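# Four arms lift a dust sheet off objects and lay it flat

## Task

Four arms share one table whose centre is at scene x = 0, y = 0 with its top surface at z = 0.72 m. Lift the dust sheet (it has a foam knob stitched to each of its four corners) off the items it covers and lay it out flat on the table, entirely on the tabletop and not overlapping any item. Then open the grippers and move the arms away; the sheet must stay in place with no robot holding it. The covered items must not be shifted, tilted or knocked over; each disturbed item lowers the result.

## Robot and tools

Robots: four identical i2rt Big YAM arms named arm1, arm2, arm3 and arm4, each fixed to the same table. Each has six revolute joints, a two-finger parallel gripper and a wrist camera. With joints 1 and 6 at zero and the hand level and pointing ahead, the wrist camera rides on top of the hand looking toward the fingertips. Reach is roughly 1.0 m from the joint 1 axis. Joints move at different speeds, so the hand may take a wide, curved path between postures.

Frames: one shared scene frame, origin on the floor, +z up; the tabletop is at z = 0.72 m and its centre at x = 0, y = 0. The hand point is midway between the fingertips; its z axis runs along the fingers and the fingers close along its y axis. Each arm's foot pose is real but never printed. Room cameras: cam_high (overhead) and cam_room_a (side view); wrist cameras: arm1_cam_wrist to arm4_cam_wrist. Calibration values for all cameras are supplied (OpenCV conventions, T_world_to_cam in metres) and may be off by a few degrees and millimetres; wrist-camera poses also inherit errors from joint readings.

Tool execute_actions: argument "actions" is a list holding exactly one action (or empty, which only returns state and images). The action is an object keyed by arm name; under each arm goes "joints", an object of absolute joint targets by name, not offsets. Any subset of arms and joints may be given; all start together and may finish at different times. Names, units and allowed ranges (tolerance for counting as reached in brackets):
- joint1_rad, -2.879 to 2.879 (0.045): rotates the whole arm about its foot; positive is counter-clockwise seen from above; 0 points the arm the way its foot faces.
- joint2_rad, 0 to 3.141 (0.14): shoulder; 0 puts the upper arm roughly level pointing back, increasing raises it then brings it forward.
- joint3_rad, 0 to 3.019 (0.09): elbow; 0 is fully folded, increasing opens it.
- joint4_rad, -1.692 to 1.57 (0.055): hand pitch; positive tips fingers up.
- joint5_rad, -1.57 to 1.57 (0.03): hand yaw; positive toward the arm's right.
- joint6_rad, -2.094 to 2.094 (0.035): hand roll; positive is clockwise viewed from behind the hand.
- gripper_m, 0 to 0.093 metres (0.003): fingertip gap; each finger pad pushes with about 50 to 62 N at most, sometimes less.
One action runs at most 15 s. Optional "cameras" lists which images to return (names above, or "all"; omitted or null means all, [] means none). A bad key, unknown camera or out-of-range value rejects the entire call and nothing moves. Joints or arms omitted may keep driving toward an earlier target.

Tool wait: "seconds" from 0 to 10; commands nothing new and returns the same state and images as an empty action. Tool zoom_image: "camera" plus "region" [x0, y0, x1, y1] in pixels of that camera's last full image, top-left origin, at most 504 by 504. Tool read_manual: returns only licence texts. Tool finished_scene: "scene" number; ends the scene for good after the robots hold the last command, and reports whether the goal was met.

Result lines: joint_positions gives each arm's readings; the "pictures" line names cameras in image order. joint_status tells how each commanded motion ended: reached, "off_target" (stopped short, may still push), "contact_stop" or "time_out" (target dropped, holds where it stopped; a timed-out joint may keep pushing toward a target no more than 0.375, 0.375, 0.113, 0.225, 0.075, 0.3 rad from its position for joints 1-6 and will move on if freed), "not_followed" (a safety check withheld that arm's joint targets, often with a "cause:" line; gripper targets still run, and withheld targets may be retried on later actions). on_its_own lists uncommanded behaviour; "held at" is a held target, not the actual position. Joint torques are raw drive outputs with per-arm offset, scale and noise, nonzero even in free air. If a result reports a stop, later motion calls in the same reply are skipped.

Hazards: the arm does not stop on contact; it keeps pressing and can press hard. To relieve a push, command the joint to its reported position. Tiny target changes may not move a joint. Sustained loads heat motors: a MOTOR HOT line appears from 85 °C, and at 100 °C the arm and gripper go limp and fall (OVER-TEMPERATURE FAULT, joints marked "limit_stop_at_motor_heat"; resend targets afterwards). Two arms pressing hard against each other fails the run; collisions can too. The self and inter-arm check may act late and ignores fingers, gripper housings and wrist cameras, and no line reports arm-to-arm contact. Arms do not wait for one another. Do not knock rigid objects off the work area; avoid drops, slips, slams and hard shoves. Loose objects may occasionally be nudged by outside forces. The simulation keeps running while you compose replies, with robots holding their last command. Less robot motion time is better.

Each tool is called after "Call:" by a JSON object that holds its "api" and its "payload", one argument or row to a line.

## Session

Call:
{"api": "execute_actions", "payload": {
  "actions": []
}}

Scene clock: 0.00 s.
Joint torques (N m, as the arm reports them, + toward a larger angle): no reading
arm1.joint_positions: joint1_rad=-0.194 joint2_rad=+0.410 joint3_rad=+1.489 joint4_rad=-1.350 joint5_rad=-0.292 joint6_rad=+0.724 gripper_m=+0.094
arm1.joint_status: not commanded
arm1.hand: x=+0.2816 y=+0.5664 z=+1.3681 quat_wxyz=(-0.544, -0.757, -0.241, +0.271) (m; scene frame)
arm2.joint_positions: joint1_rad=+0.249 joint2_rad=+0.271 joint3_rad=+1.696 joint4_rad=-1.424 joint5_rad=+0.262 joint6_rad=+0.039 gripper_m=+0.095
arm2.joint_status: not commanded
arm2.hand: x=-0.4975 y=+0.7663 z=+1.4469 quat_wxyz=(-0.541, -0.475, -0.523, +0.456) (m; scene frame)
arm3.joint_positions: joint1_rad=+0.208 joint2_rad=+0.383 joint3_rad=+1.495 joint4_rad=-1.503 joint5_rad=+0.050 joint6_rad=+0.437 gripper_m=+0.094
arm3.joint_status: not commanded
arm3.hand: x=-0.4558 y=-0.6082 z=+1.3680 quat_wxyz=(-0.354, +0.379, -0.737, -0.433) (m; scene frame)
arm4.joint_positions: joint1_rad=-0.076 joint2_rad=+0.422 joint3_rad=+1.487 joint4_rad=-1.226 joint5_rad=+0.169 joint6_rad=-0.597 gripper_m=+0.094
arm4.joint_status: not commanded
arm4.hand: x=+0.3110 y=-0.6658 z=+1.4432 quat_wxyz=(-0.596, +0.652, -0.394, -0.254) (m; scene frame)
pictures: arm1_cam_wrist, arm2_cam_wrist, arm3_cam_wrist, arm4_cam_wrist, cam_high, cam_room_a
Images, in order (width x height): arm1_cam_wrist 616x616, arm2_cam_wrist 616x616, arm3_cam_wrist 616x616, arm4_cam_wrist 616x616, cam_high 504x504, cam_room_a 504x504.

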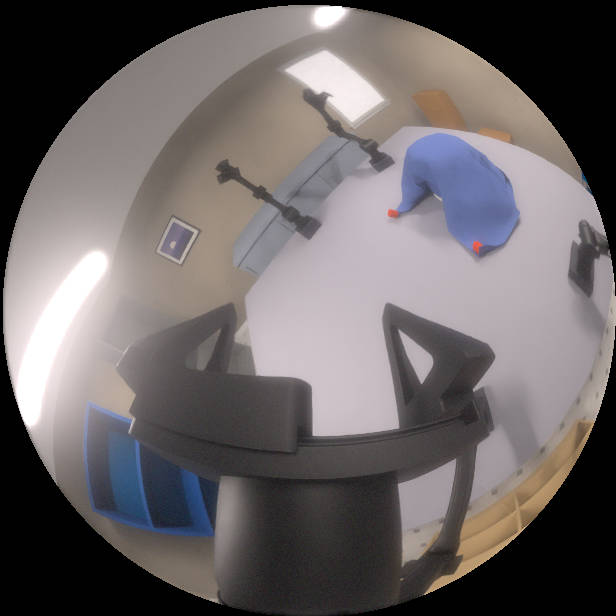

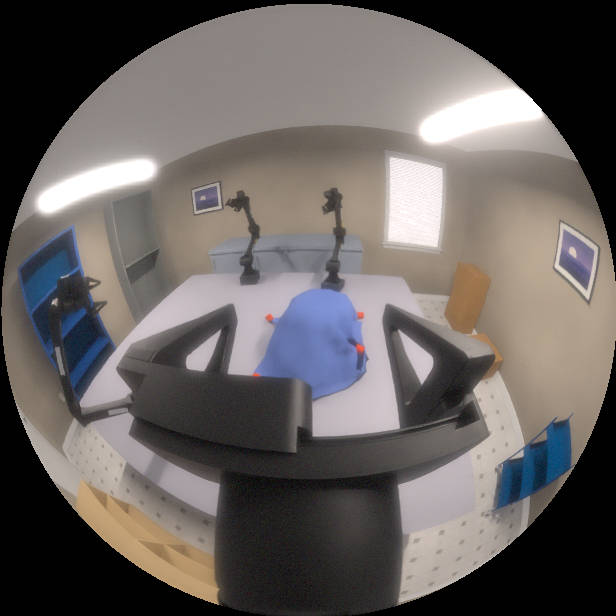

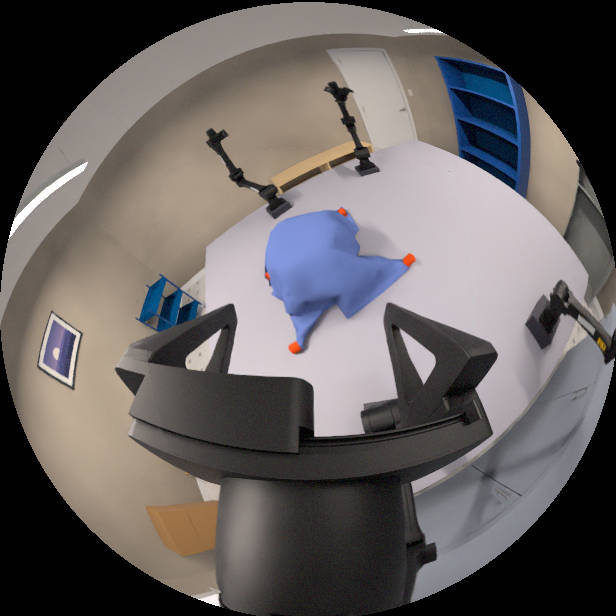

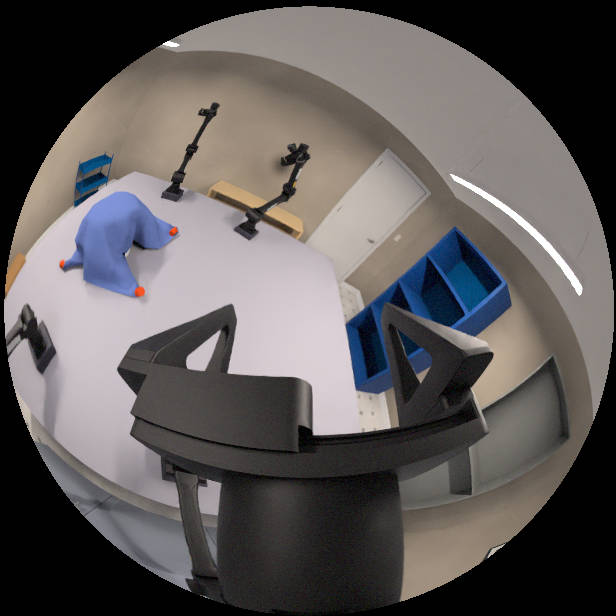

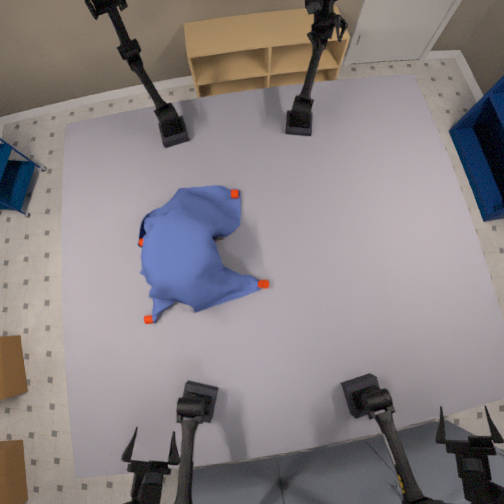

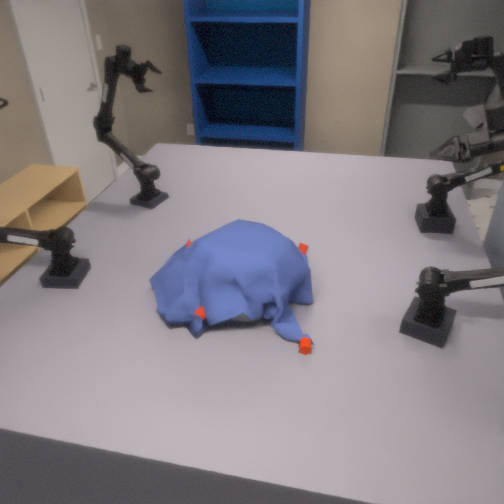

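Call:
{"api": "zoom_image", "payload": {
  "camera": "cam_high",
  "region": [120, 170, 290, 340]
}}

Call:
{"api": "zoom_image", "payload": {
  "camera": "cam_room_a",
  "region": [140, 200, 340, 370]
}}

Region (120, 170, 290, 340) of cam_high's 504x504 image, scaled by 2.965, with more detail than that image has.

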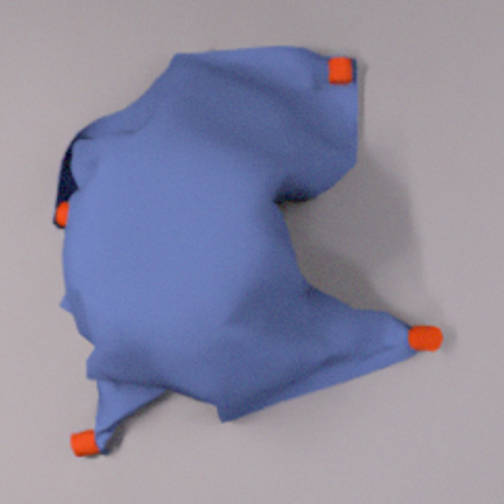

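Region (140, 200, 340, 370) of cam_room_a's 504x504 image, scaled by 2.520, with more detail than that image has; it fills the top 428 rows of this view, and the rest is white.

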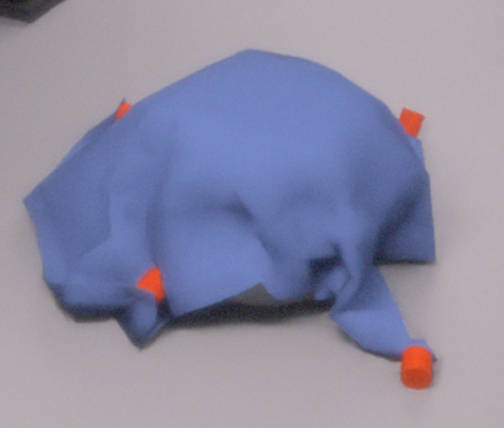

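Call:
{"api": "execute_actions", "payload": {
  "actions": [
    {"arm1":{"joints":{"joint1_rad":-0.611,"joint2_rad":1.872,"joint3_rad":1.564,"joint4_rad":-1.263,"joint5_rad":0,"joint6_rad":0.87}},"arm2":{"joints":{"joint1_rad":-0.55,"joint2_rad":2.17,"joint3_rad":2.36,"joint4_rad":-1.65,"joint5_rad":0,"joint6_rad":0}},"arm3":{"joints":{"joint1_rad":0.789,"joint2_rad":1.676,"joint3_rad":1.196,"joint4_rad":-1.091,"joint5_rad":0,"joint6_rad":-1.24}},"arm4":{"joints":{"joint1_rad":0.425,"joint2_rad":2.314,"joint3_rad":2.164,"joint4_rad":-1.421,"joint5_rad":0,"joint6_rad":-0.87}}}
  ]
}}

Scene clock: 118.43 s.
Joint torques (N m, as the arm reports them, + toward a larger angle): arm1=[ -2.07 -18.28   8.56  -0.14   0.14   0.05] | arm2=[  0.29 -23.27  11.79  -0.49   0.02  -0.03] | arm3=[  0.65 -13.52   8.74   0.44  -0.12  -0.21] | arm4=[  1.9  -21.41   9.64   0.12  -0.08   0.03]
arm1.joint_positions: joint1_rad=-0.605 joint2_rad=+1.861 joint3_rad=+1.563 joint4_rad=-1.265 joint5_rad=-0.002 joint6_rad=+0.861 gripper_m=+0.094
arm1.joint_status: all done
arm1.hand: x=-0.1426 y=+0.3273 z=+0.8674 quat_wxyz=(-0.001, -0.997, +0.078, +0.003) (m; scene frame)
arm2.joint_positions: joint1_rad=-0.546 joint2_rad=+2.186 joint3_rad=+2.315 joint4_rad=-1.641 joint5_rad=-0.001 joint6_rad=+0.014 gripper_m=+0.095
arm2.joint_status: all done
arm2.hand: x=-0.7138 y=+0.1217 z=+0.9766 quat_wxyz=(-0.017, -0.837, -0.547, +0.025) (m; scene frame)
arm3.joint_positions: joint1_rad=+0.792 joint2_rad=+1.681 joint3_rad=+1.195 joint4_rad=-1.097 joint5_rad=+0.001 joint6_rad=-1.226 gripper_m=+0.094
arm3.joint_status: all done
arm3.hand: x=-0.6687 y=-0.2713 z=+0.8595 quat_wxyz=(+0.003, +0.999, +0.042, +0.006) (m; scene frame)
arm4.joint_positions: joint1_rad=+0.421 joint2_rad=+2.312 joint3_rad=+2.143 joint4_rad=-1.405 joint5_rad=+0.001 joint6_rad=-0.862 gripper_m=+0.094
arm4.joint_status: all done
arm4.hand: x=-0.0678 y=-0.1886 z=+0.8546 quat_wxyz=(+0.001, +0.996, -0.091, +0.001) (m; scene frame)
pictures: arm1_cam_wrist, arm2_cam_wrist, arm3_cam_wrist, arm4_cam_wrist, cam_high, cam_room_a
camera_calibration (this result's frames):
arm1_cam_wrist: T_world_to_cam=[[0.146496, 0.989136, -0.0121937, -0.291069], [0.803422, -0.111781, 0.584823, -0.349086], [0.577107, -0.0954707, -0.811069, 0.941475], [0, 0, 0, 1]] pos_world=[-0.220228, 0.338769, 0.964206]
arm2_cam_wrist: T_world_to_cam=[[-0.906729, 0.42142, -0.0157231, -0.676363], [0.348334, 0.76945, 0.535361, -0.368638], [0.23771, 0.47995, -0.844477, 1.06427], [0, 0, 0, 1]] pos_world=[-0.737855, 0.0578873, 1.08547]
arm3_cam_wrist: T_world_to_cam=[[-0.0854936, 0.996289, -0.00999236, 0.224331], [0.809881, 0.0753322, 0.581737, 0.0706615], [0.580331, 0.0416421, -0.813316, 1.22375], [0, 0, 0, 1]] pos_world=[-0.748229, -0.279781, 0.956431]
arm4_cam_wrist: T_world_to_cam=[[0.185563, 0.982632, -0.0000059771, 0.201548], [0.80065, -0.151194, 0.579742, -0.461258], [0.569672, -0.107584, -0.8148, 0.836052], [0, 0, 0, 1]] pos_world=[-0.144369, -0.177841, 0.948627]
Images, in order (width x height): arm1_cam_wrist 616x616, arm2_cam_wrist 616x616, arm3_cam_wrist 616x616, arm4_cam_wrist 616x616, cam_high 504x504, cam_room_a 504x504.

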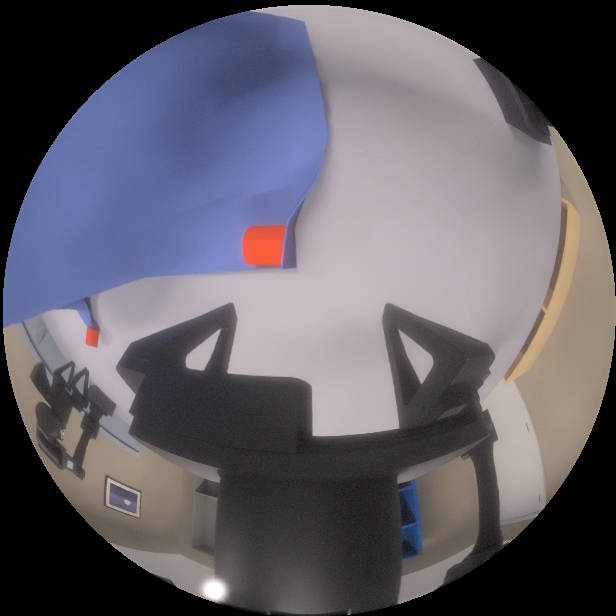

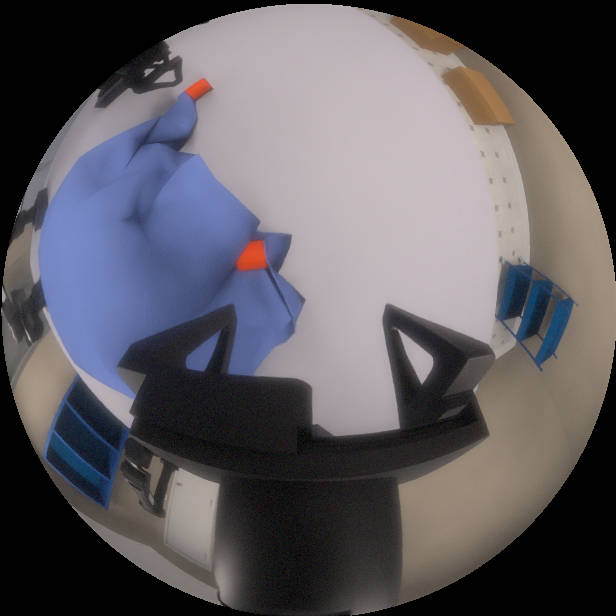

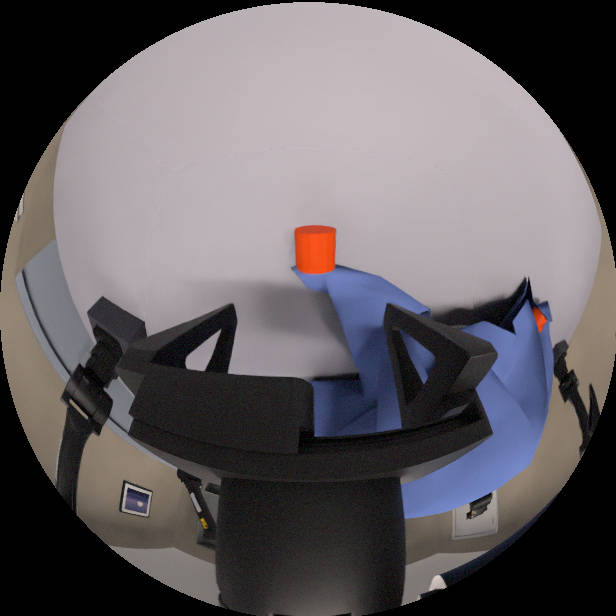

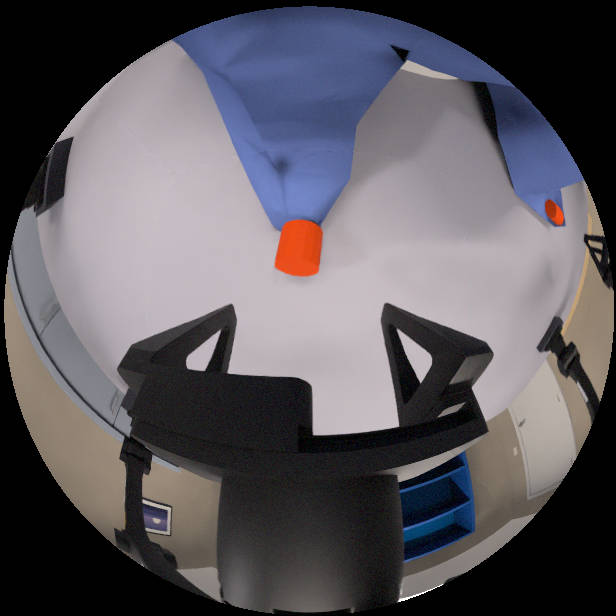

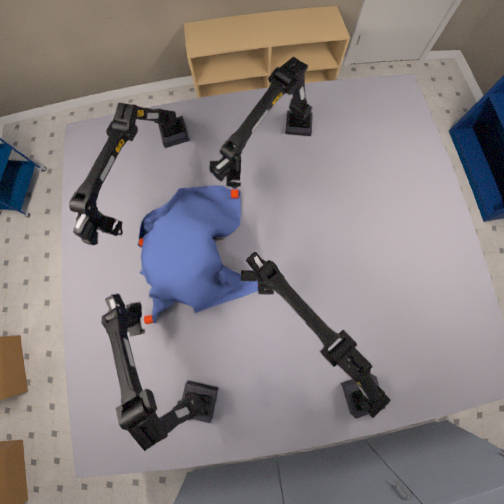

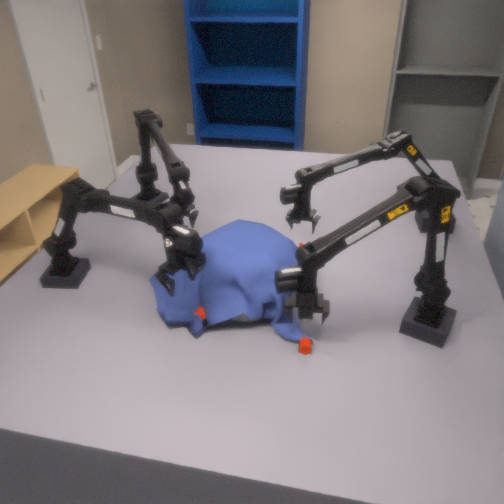

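Call:
{"api": "execute_actions", "payload": {
  "actions": [
    {"arm1":{"joints":{"joint1_rad":-0.556,"joint2_rad":2.012,"joint3_rad":1.672,"joint4_rad":-1.231,"joint6_rad":-0.67}},"arm2":{"joints":{"joint1_rad":-0.523,"joint2_rad":2.17,"joint3_rad":1.978,"joint4_rad":-1.379,"joint5_rad":-0.4,"joint6_rad":1.62}},"arm3":{"joints":{"joint1_rad":0.777,"joint2_rad":1.874,"joint3_rad":1.106,"joint4_rad":-0.803}},"arm4":{"joints":{"joint1_rad":0.44,"joint2_rad":2.392,"joint3_rad":1.995,"joint4_rad":-1.169}}}
  ]
}}

Scene clock: 157.80 s.
Joint torques (N m, as the arm reports them, + toward a larger angle): arm1=[ -2.28 -20.28  11.14   0.09   0.01  -0.13] | arm2=[  0.96 -22.95   9.49   0.2   -0.31   0.31] | arm3=[  0.27 -13.65   7.3    0.54  -0.12  -0.21] | arm4=[  1.73 -21.69   8.06   1.36  -0.12   0.05]
arm1.joint_positions: joint1_rad=-0.555 joint2_rad=+2.007 joint3_rad=+1.632 joint4_rad=-1.237 joint5_rad=-0.001 joint6_rad=-0.661 gripper_m=+0.094
arm1.joint_status: all done
arm1.hand: x=-0.1432 y=+0.2888 z=+0.8103 quat_wxyz=(+0.003, -0.760, -0.650, -0.022) (m; scene frame)
arm2.joint_positions: joint1_rad=-0.527 joint2_rad=+2.185 joint3_rad=+1.961 joint4_rad=-1.390 joint5_rad=-0.397 joint6_rad=+1.603 gripper_m=+0.095
arm2.joint_status: all done
arm2.hand: x=-0.6284 y=+0.1211 z=+0.8557 quat_wxyz=(-0.013, -0.959, +0.205, -0.197) (m; scene frame)
arm3.joint_positions: joint1_rad=+0.783 joint2_rad=+1.874 joint3_rad=+1.104 joint4_rad=-0.812 joint5_rad=+0.001 joint6_rad=-1.228 gripper_m=+0.094
arm3.joint_status: all done
arm3.hand: x=-0.6664 y=-0.2638 z=+0.7445 quat_wxyz=(+0.002, +0.999, +0.039, +0.006) (m; scene frame)
arm4.joint_positions: joint1_rad=+0.439 joint2_rad=+2.395 joint3_rad=+1.989 joint4_rad=-1.187 joint5_rad=+0.002 joint6_rad=-0.863 gripper_m=+0.094
arm4.joint_status: all done
arm4.hand: x=-0.0725 y=-0.2052 z=+0.7423 quat_wxyz=(+0.008, +0.997, -0.081, +0.007) (m; scene frame)
pictures: arm1_cam_wrist, arm2_cam_wrist, arm3_cam_wrist, arm4_cam_wrist, cam_high, cam_room_a
camera_calibration (this result's frames):
arm1_cam_wrist: T_world_to_cam=[[-0.988551, 0.146979, -0.0341087, -0.155186], [0.0944646, 0.779156, 0.619671, -0.706649], [0.117654, 0.609354, -0.78412, 0.600663], [0, 0, 0, 1]] pos_world=[-0.157326, 0.207382, 0.903589]
arm2_cam_wrist: T_world_to_cam=[[0.422412, 0.904981, 0.0507766, 0.119195], [0.45764, -0.261294, 0.849877, -0.408852], [0.78239, -0.335761, -0.524529, 1.10943], [0, 0, 0, 1]] pos_world=[-0.731246, 0.157802, 0.923348]
arm3_cam_wrist: T_world_to_cam=[[-0.0782898, 0.996894, -0.0085089, 0.219829], [0.810799, 0.0686366, 0.581286, 0.134399], [0.580065, 0.0386098, -0.813655, 1.12785], [0, 0, 0, 1]] pos_world=[-0.745987, -0.271917, 0.841427]
arm4_cam_wrist: T_world_to_cam=[[0.167218, 0.985826, -0.0136039, 0.228135], [0.797601, -0.127154, 0.589631, -0.397528], [0.579544, -0.109448, -0.807558, 0.74035], [0, 0, 0, 1]] pos_world=[-0.150144, -0.194419, 0.835374]
Images, in order (width x height): arm1_cam_wrist 616x616, arm2_cam_wrist 616x616, arm3_cam_wrist 616x616, arm4_cam_wrist 616x616, cam_high 504x504, cam_room_a 504x504.

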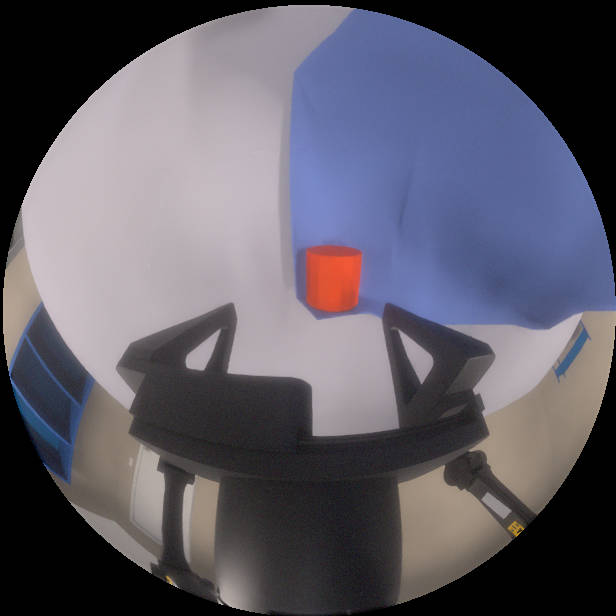

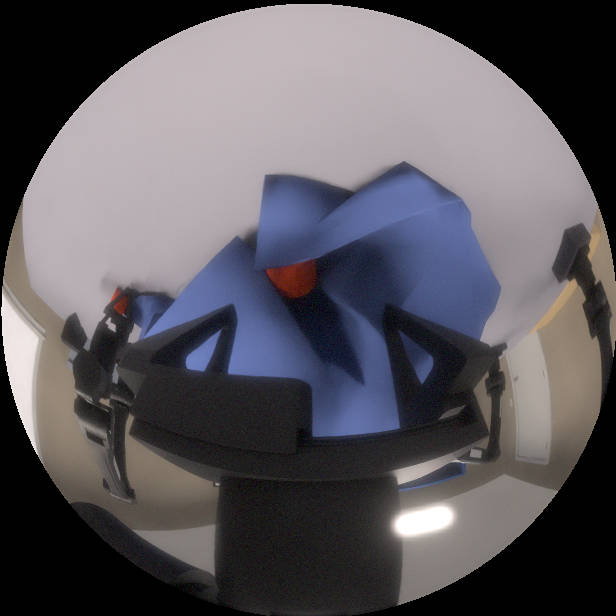

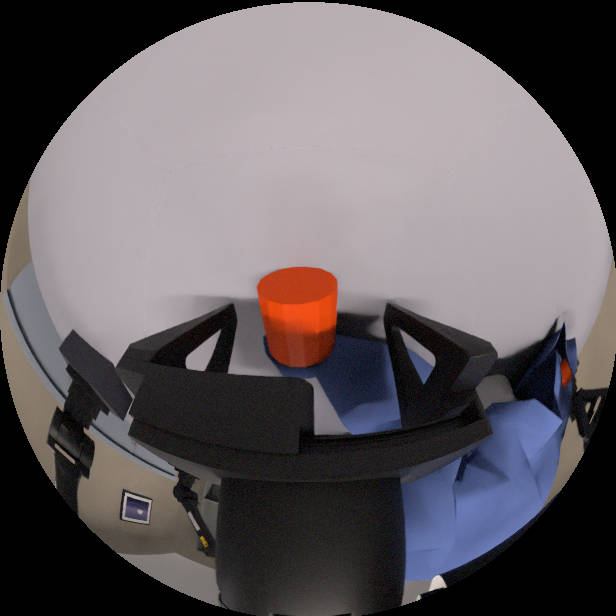

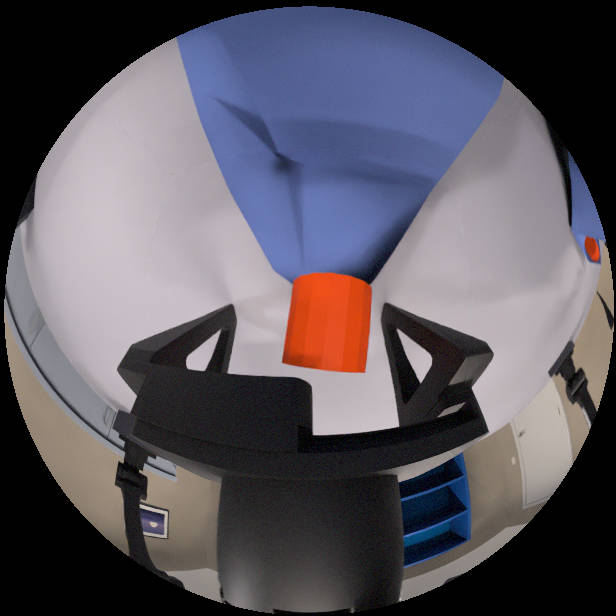

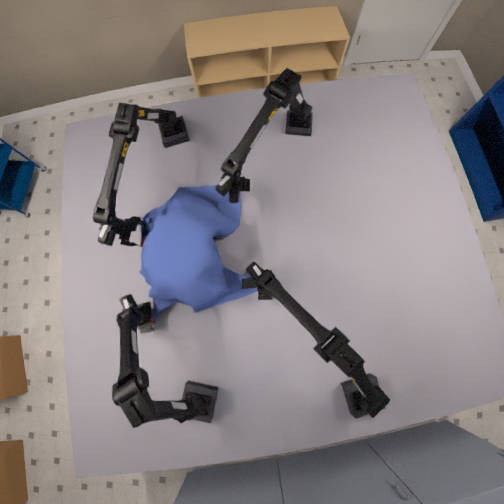

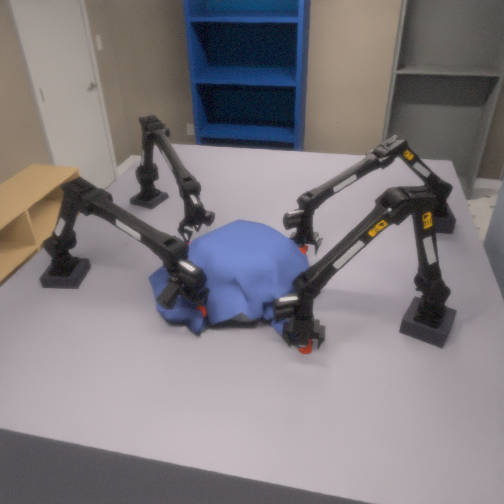

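Call:
{"api": "execute_actions", "payload": {
  "actions": [
    {"arm1":{"joints":{"joint1_rad":-0.58,"joint2_rad":2.072,"joint3_rad":1.556,"joint4_rad":-1.056}},"arm2":{"joints":{"joint1_rad":-0.494,"joint2_rad":2.269,"joint3_rad":1.964,"joint4_rad":-1.266,"gripper_m":0.08}},"arm3":{"joints":{"gripper_m":0.0}},"arm4":{"joints":{"gripper_m":0.0}}}
  ],
  "cameras": ["arm1_cam_wrist","arm2_cam_wrist","cam_room_a"]
}}

Scene clock: 177.17 s.
Joint torques (N m, as the arm reports them, + toward a larger angle): arm1=[ -1.91 -19.8    7.69   0.16   0.03  -0.15] | arm2=[  0.69 -23.6    8.91  -0.08  -0.27   0.27] | arm3=[  0.37 -13.72   7.36   0.58  -0.12  -0.21] | arm4=[  1.79 -21.77   7.97   1.37  -0.11   0.03]
arm1.joint_positions: joint1_rad=-0.575 joint2_rad=+2.059 joint3_rad=+1.560 joint4_rad=-1.068 joint5_rad=-0.001 joint6_rad=-0.661 gripper_m=+0.094
arm1.joint_status: all done
arm1.hand: x=-0.1565 y=+0.2929 z=+0.7554 quat_wxyz=(+0.002, -0.766, -0.643, +0.001) (m; scene frame)
arm2.joint_positions: joint1_rad=-0.495 joint2_rad=+2.281 joint3_rad=+1.950 joint4_rad=-1.276 joint5_rad=-0.398 joint6_rad=+1.606 gripper_m=+0.080
arm2.joint_status: all done
arm2.hand: x=-0.6134 y=+0.1010 z=+0.7891 quat_wxyz=(-0.014, -0.962, +0.190, -0.197) (m; scene frame)
arm3.joint_positions: joint1_rad=+0.783 joint2_rad=+1.874 joint3_rad=+1.104 joint4_rad=-0.812 joint5_rad=+0.001 joint6_rad=-1.228 gripper_m=+0.039
arm3.joint_status: gripper_m off_target (ended at +0.039, target +0.000)
arm3.hand: x=-0.6664 y=-0.2638 z=+0.7445 quat_wxyz=(+0.002, +0.999, +0.039, +0.006) (m; scene frame)
arm4.joint_positions: joint1_rad=+0.439 joint2_rad=+2.395 joint3_rad=+1.989 joint4_rad=-1.187 joint5_rad=+0.002 joint6_rad=-0.864 gripper_m=+0.038
arm4.joint_status: gripper_m off_target (ended at +0.038, target +0.000)
arm4.hand: x=-0.0725 y=-0.2052 z=+0.7423 quat_wxyz=(+0.008, +0.997, -0.081, +0.007) (m; scene frame)
pictures: arm1_cam_wrist, arm2_cam_wrist, cam_room_a
camera_calibration (this result's frames):
arm1_cam_wrist: T_world_to_cam=[[-0.986286, 0.16495, -0.00561332, -0.197239], [0.129737, 0.795864, 0.591412, -0.65263], [0.102021, 0.582573, -0.80635, 0.578868], [0, 0, 0, 1]] pos_world=[-0.168921, 0.214706, 0.851637]
arm2_cam_wrist: T_world_to_cam=[[0.395587, 0.917385, 0.0437602, 0.122214], [0.466698, -0.241825, 0.850713, -0.361335], [0.791014, -0.316108, -0.523805, 1.0588], [0, 0, 0, 1]] pos_world=[-0.717235, 0.135196, 0.856647]
Images, in order (width x height): arm1_cam_wrist 616x616, arm2_cam_wrist 616x616, cam_room_a 504x504.

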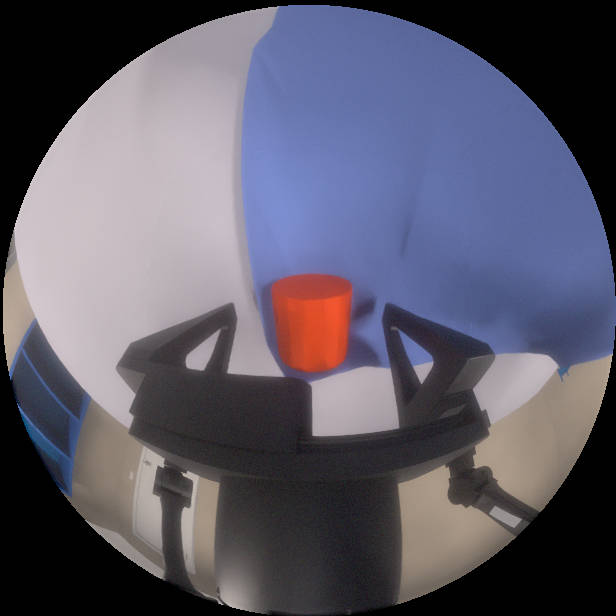

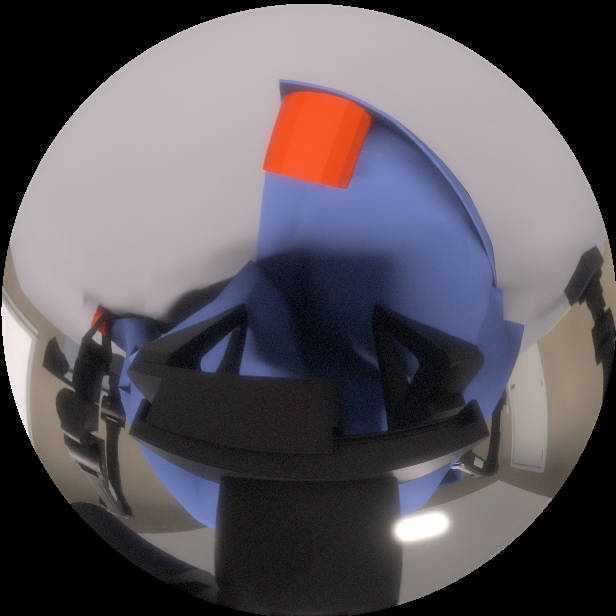

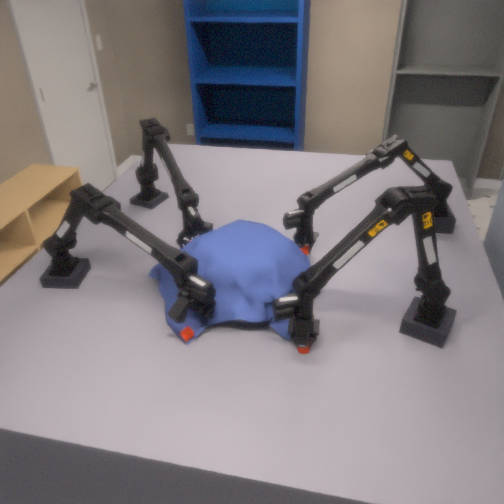

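Call:
{"api": "execute_actions", "payload": {
  "actions": [
    {"arm1":{"joints":{"joint2_rad":2.09}},"arm2":{"joints":{"joint1_rad":-0.525,"joint2_rad":2.205,"joint3_rad":1.995,"joint4_rad":-1.361,"gripper_m":0.093}}}
  ],
  "cameras": []
}}

Call:
{"api": "execute_actions", "payload": {
  "actions": [
    {"arm1":{"joints":{"gripper_m":0}},"arm2":{"joints":{"joint5_rad":0,"joint6_rad":1.85}}}
  ],
  "cameras": ["arm1_cam_wrist","arm2_cam_wrist"]
}}

Scene clock: 190.47 s.
Joint torques (N m, as the arm reports them, + toward a larger angle): arm1=[ -2.67 -19.1    7.68   0.15  -0.04  -0.08] | arm2=[  0.23 -22.26  11.23  -0.72  -0.24   0.28] | arm3=[  0.23 -13.72   7.32   0.56  -0.12  -0.21] | arm4=[  1.63 -22.05   7.96   1.36  -0.1    0.04]
arm1.joint_positions: joint1_rad=-0.575 joint2_rad=+2.059 joint3_rad=+1.560 joint4_rad=-1.068 joint5_rad=-0.001 joint6_rad=-0.661 gripper_m=+0.094
arm1.joint_status: all done
arm1.hand: x=-0.1565 y=+0.2929 z=+0.7554 quat_wxyz=(+0.002, -0.766, -0.643, +0.001) (m; scene frame)
arm2.joint_positions: joint1_rad=-0.525 joint2_rad=+2.212 joint3_rad=+1.954 joint4_rad=-1.351 joint5_rad=-0.398 joint6_rad=+1.606 gripper_m=+0.093
arm2.joint_status: all done
arm2.hand: x=-0.6288 y=+0.1157 z=+0.8359 quat_wxyz=(-0.016, -0.959, +0.204, -0.197) (m; scene frame)
arm3.joint_positions: joint1_rad=+0.783 joint2_rad=+1.874 joint3_rad=+1.104 joint4_rad=-0.812 joint5_rad=+0.001 joint6_rad=-1.228 gripper_m=+0.039
arm3.joint_status: not commanded
arm3.hand: x=-0.6664 y=-0.2638 z=+0.7445 quat_wxyz=(+0.002, +0.999, +0.039, +0.006) (m; scene frame)
arm4.joint_positions: joint1_rad=+0.439 joint2_rad=+2.395 joint3_rad=+1.989 joint4_rad=-1.187 joint5_rad=+0.002 joint6_rad=-0.864 gripper_m=+0.038
arm4.joint_status: not commanded
arm4.hand: x=-0.0725 y=-0.2052 z=+0.7423 quat_wxyz=(+0.008, +0.997, -0.081, +0.007) (m; scene frame)
pictures: none
No camera images: the call's "cameras" was empty. Leave "cameras" out to get every camera's image.

Scene clock: 191.70 s.
Joint torques (N m, as the arm reports them, + toward a larger angle): arm1=[ -2.47 -18.3    7.78   0.33  -0.04  -0.12] | arm2=[  0.52 -22.44  11.21  -0.8    0.18   0.25] | arm3=[  0.29 -13.73   7.33   0.54  -0.12  -0.2 ] | arm4=[  1.69 -21.87   7.96   1.38  -0.1    0.03]
arm1.joint_positions: joint1_rad=-0.575 joint2_rad=+2.059 joint3_rad=+1.560 joint4_rad=-1.067 joint5_rad=+0.000 joint6_rad=-0.662 gripper_m=+0.039
arm1.joint_status: gripper_m off_target (ended at +0.039, target +0.000)
arm1.hand: x=-0.1566 y=+0.2930 z=+0.7554 quat_wxyz=(+0.003, -0.766, -0.643, +0.001) (m; scene frame)
arm2.joint_positions: joint1_rad=-0.525 joint2_rad=+2.212 joint3_rad=+1.954 joint4_rad=-1.351 joint5_rad=-0.003 joint6_rad=+1.835 gripper_m=+0.093
arm2.joint_status: all done
arm2.hand: x=-0.6902 y=+0.1405 z=+0.8226 quat_wxyz=(+0.019, -0.949, +0.315, -0.002) (m; scene frame)
arm3.joint_positions: joint1_rad=+0.783 joint2_rad=+1.874 joint3_rad=+1.104 joint4_rad=-0.812 joint5_rad=+0.001 joint6_rad=-1.228 gripper_m=+0.039
arm3.joint_status: not commanded
arm3.hand: x=-0.6664 y=-0.2638 z=+0.7445 quat_wxyz=(+0.002, +0.999, +0.039, +0.006) (m; scene frame)
arm4.joint_positions: joint1_rad=+0.439 joint2_rad=+2.395 joint3_rad=+1.989 joint4_rad=-1.187 joint5_rad=+0.002 joint6_rad=-0.864 gripper_m=+0.038
arm4.joint_status: not commanded
arm4.hand: x=-0.0725 y=-0.2052 z=+0.7423 quat_wxyz=(+0.008, +0.997, -0.081, +0.007) (m; scene frame)
pictures: arm1_cam_wrist, arm2_cam_wrist
camera_calibration (this result's frames):
arm1_cam_wrist: T_world_to_cam=[[-0.986353, 0.164575, -0.0047791, -0.197931], [0.129903, 0.795729, 0.591558, -0.652682], [0.101158, 0.582864, -0.806248, 0.578568], [0, 0, 0, 1]] pos_world=[-0.168972, 0.214706, 0.851623]
arm2_cam_wrist: T_world_to_cam=[[0.617048, 0.786624, 0.0217565, 0.304194], [0.634678, -0.513822, 0.577209, 0.0346849], [0.465226, -0.342358, -0.816306, 1.16895], [0, 0, 0, 1]] pos_world=[-0.753541, 0.178733, 0.92758]
Images, in order (width x height): arm1_cam_wrist 616x616, arm2_cam_wrist 616x616.

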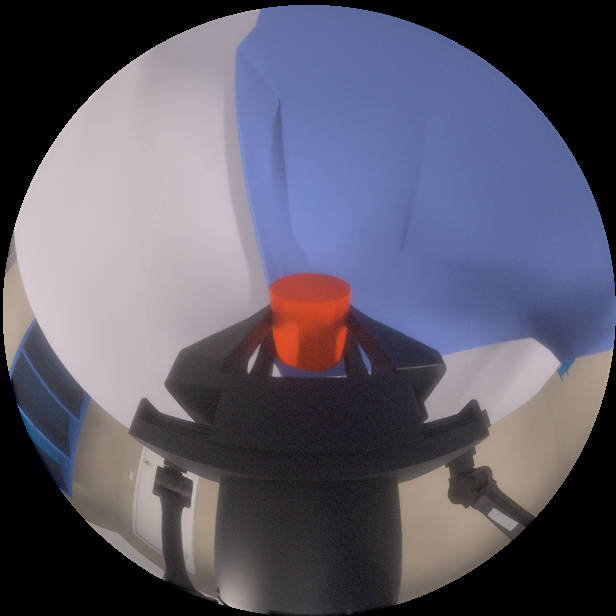

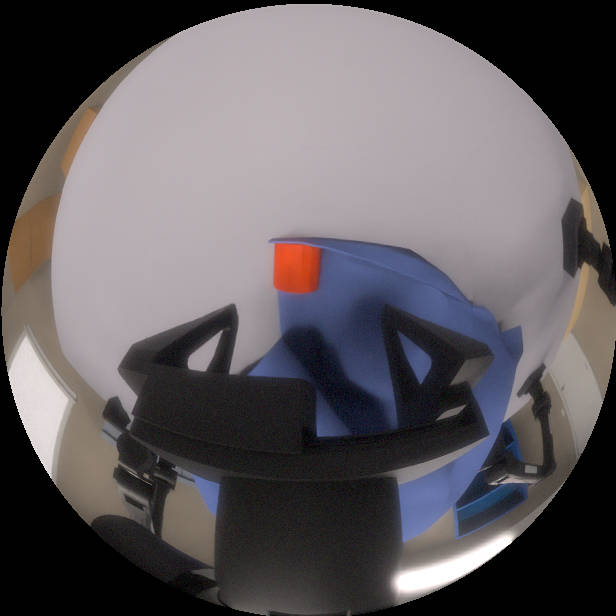

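Call:
{"api": "execute_actions", "payload": {
  "actions": [
    {"arm2":{"joints":{"joint2_rad":2.297,"joint3_rad":1.922,"joint4_rad":-1.195}}}
  ],
  "cameras": ["arm2_cam_wrist"]
}}

Scene clock: 198.57 s.
Joint torques (N m, as the arm reports them, + toward a larger angle): arm1=[ -1.99 -18.46   7.83   0.52   0.02  -0.06] | arm2=[  0.31 -23.94   8.88  -0.04   0.18   0.27] | arm3=[  0.39 -13.69   7.31   0.57  -0.12  -0.22] | arm4=[  1.75 -21.78   7.98   1.37  -0.11   0.02]
arm1.joint_positions: joint1_rad=-0.575 joint2_rad=+2.059 joint3_rad=+1.560 joint4_rad=-1.067 joint5_rad=+0.000 joint6_rad=-0.662 gripper_m=+0.039
arm1.joint_status: not commanded
arm1.hand: x=-0.1566 y=+0.2930 z=+0.7554 quat_wxyz=(+0.003, -0.766, -0.643, +0.001) (m; scene frame)
arm2.joint_positions: joint1_rad=-0.525 joint2_rad=+2.315 joint3_rad=+1.905 joint4_rad=-1.206 joint5_rad=-0.002 joint6_rad=+1.836 gripper_m=+0.093
arm2.joint_status: all done
arm2.hand: x=-0.6923 y=+0.1359 z=+0.7374 quat_wxyz=(+0.022, -0.949, +0.316, -0.001) (m; scene frame)
arm3.joint_positions: joint1_rad=+0.783 joint2_rad=+1.874 joint3_rad=+1.104 joint4_rad=-0.812 joint5_rad=+0.001 joint6_rad=-1.228 gripper_m=+0.039
arm3.joint_status: not commanded
arm3.hand: x=-0.6664 y=-0.2638 z=+0.7445 quat_wxyz=(+0.002, +0.999, +0.039, +0.006) (m; scene frame)
arm4.joint_positions: joint1_rad=+0.439 joint2_rad=+2.395 joint3_rad=+1.989 joint4_rad=-1.187 joint5_rad=+0.002 joint6_rad=-0.864 gripper_m=+0.038
arm4.joint_status: not commanded
arm4.hand: x=-0.0725 y=-0.2052 z=+0.7423 quat_wxyz=(+0.008, +0.997, -0.081, +0.007) (m; scene frame)
pictures: arm2_cam_wrist
camera_calibration (this result's frames):
arm2_cam_wrist: T_world_to_cam=[[0.617295, 0.786239, 0.0278605, 0.306713], [0.633318, -0.517619, 0.575307, 0.0837618], [0.46675, -0.337489, -0.817463, 1.10002], [0, 0, 0, 1]] pos_world=[-0.755812, 0.173451, 0.842489]
Images, in order (width x height): arm2_cam_wrist 616x616.

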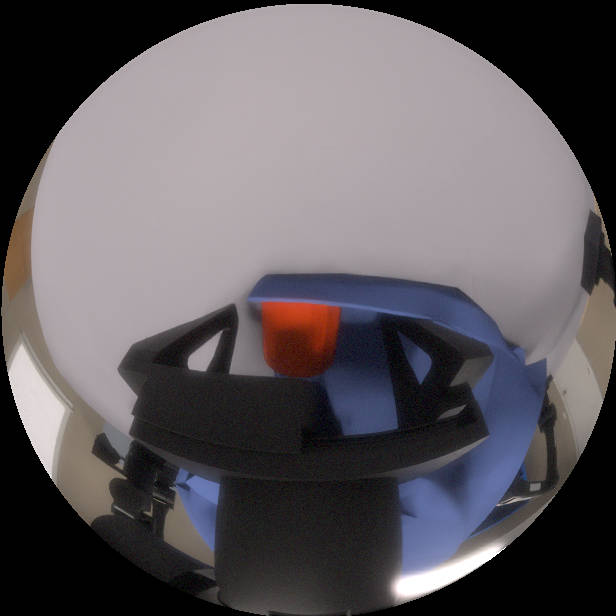

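Call:
{"api": "execute_actions", "payload": {
  "actions": [
    {"arm2":{"joints":{"gripper_m":0}}}
  ],
  "cameras": []
}}

Call:
{"api": "execute_actions", "payload": {
  "actions": [
    {"arm1":{"joints":{"joint1_rad":-0.52,"joint2_rad":1.678,"joint3_rad":1.668,"joint4_rad":-1.56}},"arm2":{"joints":{"joint1_rad":-0.722,"joint2_rad":1.683,"joint3_rad":1.622,"joint4_rad":-1.51}},"arm3":{"joints":{"joint1_rad":0.948,"joint2_rad":1.511,"joint3_rad":1.382,"joint4_rad":-1.442}},"arm4":{"joints":{"joint1_rad":0.547,"joint2_rad":1.91,"joint3_rad":1.862,"joint4_rad":-1.523}}}
  ],
  "cameras": ["cam_high","cam_room_a","arm4_cam_wrist"]
}}

Scene clock: 218.83 s.
Joint torques (N m, as the arm reports them, + toward a larger angle): arm1=[ -2.18 -18.84   7.85   0.44  -0.01  -0.1 ] | arm2=[  0.61 -24.21   8.94   0.     0.22   0.26] | arm3=[  0.35 -13.75   7.33   0.55  -0.13  -0.21] | arm4=[  1.65 -21.8    7.99   1.36  -0.09   0.02]
arm1.joint_positions: joint1_rad=-0.575 joint2_rad=+2.059 joint3_rad=+1.560 joint4_rad=-1.067 joint5_rad=+0.000 joint6_rad=-0.662 gripper_m=+0.039
arm1.joint_status: not commanded
arm1.hand: x=-0.1566 y=+0.2930 z=+0.7554 quat_wxyz=(+0.003, -0.766, -0.643, +0.001) (m; scene frame)
arm2.joint_positions: joint1_rad=-0.525 joint2_rad=+2.315 joint3_rad=+1.905 joint4_rad=-1.206 joint5_rad=-0.002 joint6_rad=+1.836 gripper_m=+0.039
arm2.joint_status: gripper_m off_target (ended at +0.039, target +0.000)
arm2.hand: x=-0.6923 y=+0.1359 z=+0.7374 quat_wxyz=(+0.022, -0.949, +0.316, -0.001) (m; scene frame)
arm3.joint_positions: joint1_rad=+0.783 joint2_rad=+1.874 joint3_rad=+1.104 joint4_rad=-0.812 joint5_rad=+0.001 joint6_rad=-1.228 gripper_m=+0.039
arm3.joint_status: not commanded
arm3.hand: x=-0.6664 y=-0.2638 z=+0.7445 quat_wxyz=(+0.002, +0.999, +0.039, +0.006) (m; scene frame)
arm4.joint_positions: joint1_rad=+0.439 joint2_rad=+2.395 joint3_rad=+1.989 joint4_rad=-1.187 joint5_rad=+0.002 joint6_rad=-0.864 gripper_m=+0.038
arm4.joint_status: not commanded
arm4.hand: x=-0.0725 y=-0.2052 z=+0.7423 quat_wxyz=(+0.008, +0.997, -0.081, +0.007) (m; scene frame)
pictures: none
No camera images: the call's "cameras" was empty. Leave "cameras" out to get every camera's image.

Scene clock: 220.47 s.
Joint torques (N m, as the arm reports them, + toward a larger angle): arm1=[ -1.94 -16.39  10.16  -0.58  -0.15  -0.12] | arm2=[ -0.33 -16.02   9.4   -0.51   0.19   0.23] | arm3=[  0.26 -12.53  10.83  -0.09   0.05  -0.2 ] | arm4=[  1.73 -15.84   9.33   0.21  -0.08   0.03]
arm1.joint_positions: joint1_rad=-0.518 joint2_rad=+1.672 joint3_rad=+1.654 joint4_rad=-1.549 joint5_rad=+0.003 joint6_rad=-0.662 gripper_m=+0.039
arm1.joint_status: all done
arm1.hand: x=-0.0733 y=+0.3282 z=+0.9990 quat_wxyz=(+0.004, -0.747, -0.664, +0.001) (m; scene frame)
arm2.joint_positions: joint1_rad=-0.713 joint2_rad=+1.692 joint3_rad=+1.609 joint4_rad=-1.504 joint5_rad=-0.003 joint6_rad=+1.839 gripper_m=+0.039
arm2.joint_status: all done
arm2.hand: x=-0.7200 y=+0.3248 z=+0.9925 quat_wxyz=(+0.008, -0.914, +0.405, -0.002) (m; scene frame)
arm3.joint_positions: joint1_rad=+0.953 joint2_rad=+1.518 joint3_rad=+1.368 joint4_rad=-1.435 joint5_rad=-0.003 joint6_rad=-1.229 gripper_m=+0.039
arm3.joint_status: all done
arm3.hand: x=-0.7235 y=-0.3272 z=+0.9934 quat_wxyz=(+0.005, +0.992, +0.124, +0.006) (m; scene frame)
arm4.joint_positions: joint1_rad=+0.544 joint2_rad=+1.899 joint3_rad=+1.848 joint4_rad=-1.509 joint5_rad=+0.001 joint6_rad=-0.864 gripper_m=+0.038
arm4.joint_status: all done
arm4.hand: x=-0.0725 y=-0.3249 z=+1.0024 quat_wxyz=(-0.004, +1.000, -0.029, -0.003) (m; scene frame)
pictures: arm4_cam_wrist, cam_high, cam_room_a
camera_calibration (this result's frames):
arm4_cam_wrist: T_world_to_cam=[[0.0626734, 0.997982, 0.0101698, 0.322232], [0.818186, -0.0572121, 0.5721, -0.524391], [0.571527, -0.0275347, -0.820121, 0.975945], [0, 0, 0, 1]] pos_world=[-0.148925, -0.324711, 1.09712]
Images, in order (width x height): arm4_cam_wrist 616x616, cam_high 504x504, cam_room_a 504x504.

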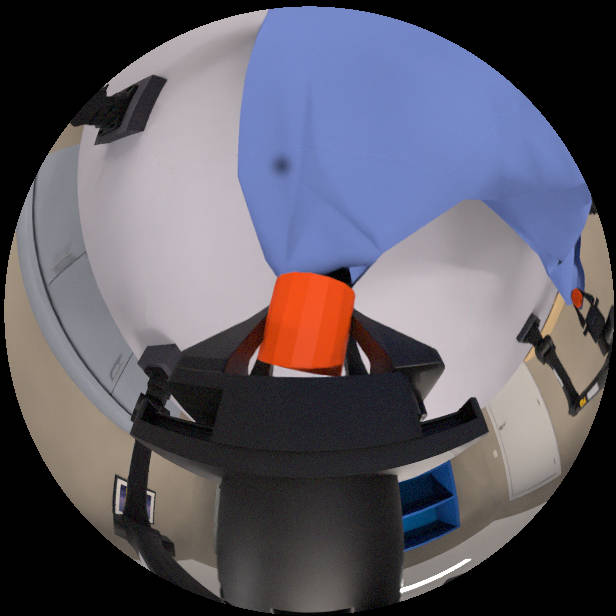

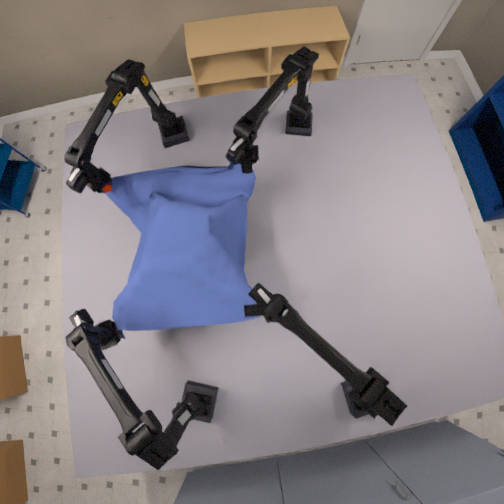

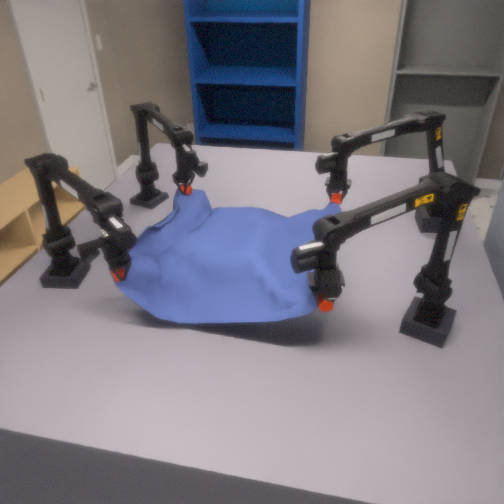

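Call:
{"api": "execute_actions", "payload": {
  "actions": [
    {"arm1":{"joints":{"joint1_rad":-0.52,"joint2_rad":1.414,"joint3_rad":1.672,"joint4_rad":-1.658}},"arm2":{"joints":{"joint1_rad":-0.86,"joint2_rad":1.565,"joint3_rad":1.784,"joint4_rad":-1.619}},"arm3":{"joints":{"joint1_rad":1.107,"joint2_rad":1.384,"joint3_rad":1.554,"joint4_rad":-1.57}},"arm4":{"joints":{"joint1_rad":0.529,"joint2_rad":1.606,"joint3_rad":1.756,"joint4_rad":-1.55}}}
  ],
  "cameras": ["cam_high","cam_room_a","arm4_cam_wrist","arm2_cam_wrist"]
}}

Scene clock: 240.87 s.
Joint torques (N m, as the arm reports them, + toward a larger angle): arm1=[  0.59 -12.97  10.31  -0.93  -0.82  -0.14] | arm2=[ -0.99 -13.49  11.46   0.38   0.93   0.07] | arm3=[ 0.95 -9.84 13.32  0.31 -0.28 -0.18] | arm4=[  1.92 -11.57   9.4    0.42  -0.02   0.05]
arm1.joint_positions: joint1_rad=-0.537 joint2_rad=+1.416 joint3_rad=+1.658 joint4_rad=-1.628 joint5_rad=+0.023 joint6_rad=-0.662 gripper_m=+0.039
arm1.joint_status: all done
arm1.hand: x=-0.0364 y=+0.3818 z=+1.1163 quat_wxyz=(+0.009, -0.751, -0.654, +0.091) (m; scene frame)
arm2.joint_positions: joint1_rad=-0.836 joint2_rad=+1.560 joint3_rad=+1.742 joint4_rad=-1.633 joint5_rad=-0.021 joint6_rad=+1.853 gripper_m=+0.039
arm2.joint_status: all done
arm2.hand: x=-0.7550 y=+0.3758 z=+1.1072 quat_wxyz=(-0.062, -0.883, +0.465, +0.003) (m; scene frame)
arm3.joint_positions: joint1_rad=+1.105 joint2_rad=+1.378 joint3_rad=+1.519 joint4_rad=-1.566 joint5_rad=+0.005 joint6_rad=-1.229 gripper_m=+0.039
arm3.joint_status: all done
arm3.hand: x=-0.7669 y=-0.3788 z=+1.1087 quat_wxyz=(-0.065, +0.977, +0.199, -0.032) (m; scene frame)
arm4.joint_positions: joint1_rad=+0.532 joint2_rad=+1.595 joint3_rad=+1.745 joint4_rad=-1.531 joint5_rad=-0.001 joint6_rad=-0.864 gripper_m=+0.038
arm4.joint_status: all done
arm4.hand: x=-0.0258 y=-0.3766 z=+1.1239 quat_wxyz=(-0.073, +0.995, -0.034, -0.060) (m; scene frame)
pictures: arm2_cam_wrist, arm4_cam_wrist, cam_high, cam_room_a
camera_calibration (this result's frames):
arm2_cam_wrist: T_world_to_cam=[[0.833257, 0.538854, -0.123771, 0.570403], [0.48734, -0.610107, 0.624715, -0.0952911], [0.261117, -0.580867, -0.770981, 1.39735], [0, 0, 0, 1]] pos_world=[-0.793724, 0.446172, 1.20746]
arm4_cam_wrist: T_world_to_cam=[[0.0826578, 0.986239, 0.143176, 0.216285], [0.873847, -0.140797, 0.465368, -0.545079], [0.479123, 0.0866479, -0.87346, 1.14803], [0, 0, 0, 1]] pos_world=[-0.0916112, -0.389529, 1.22546]
Images, in order (width x height): arm2_cam_wrist 616x616, arm4_cam_wrist 616x616, cam_high 504x504, cam_room_a 504x504.

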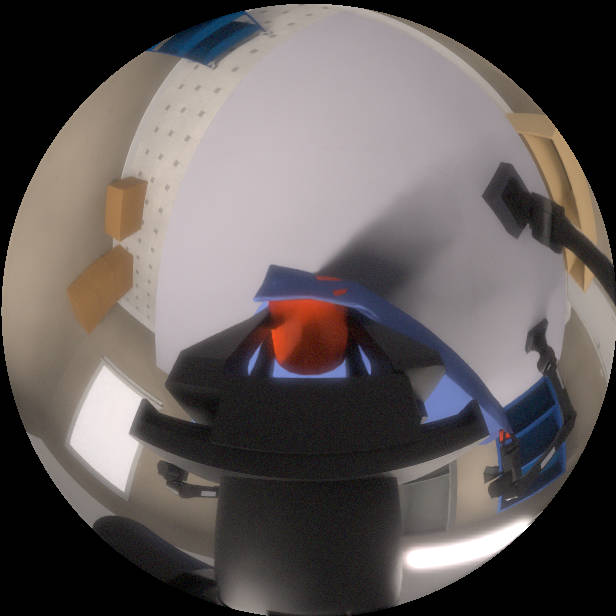

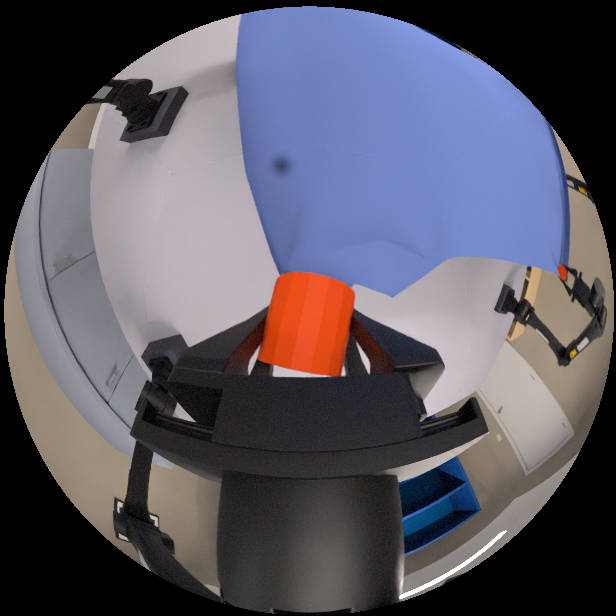

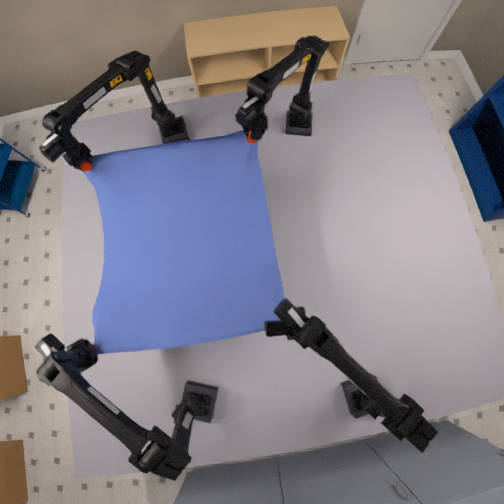

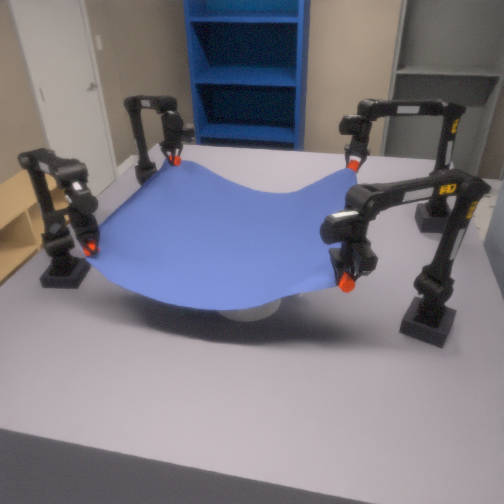

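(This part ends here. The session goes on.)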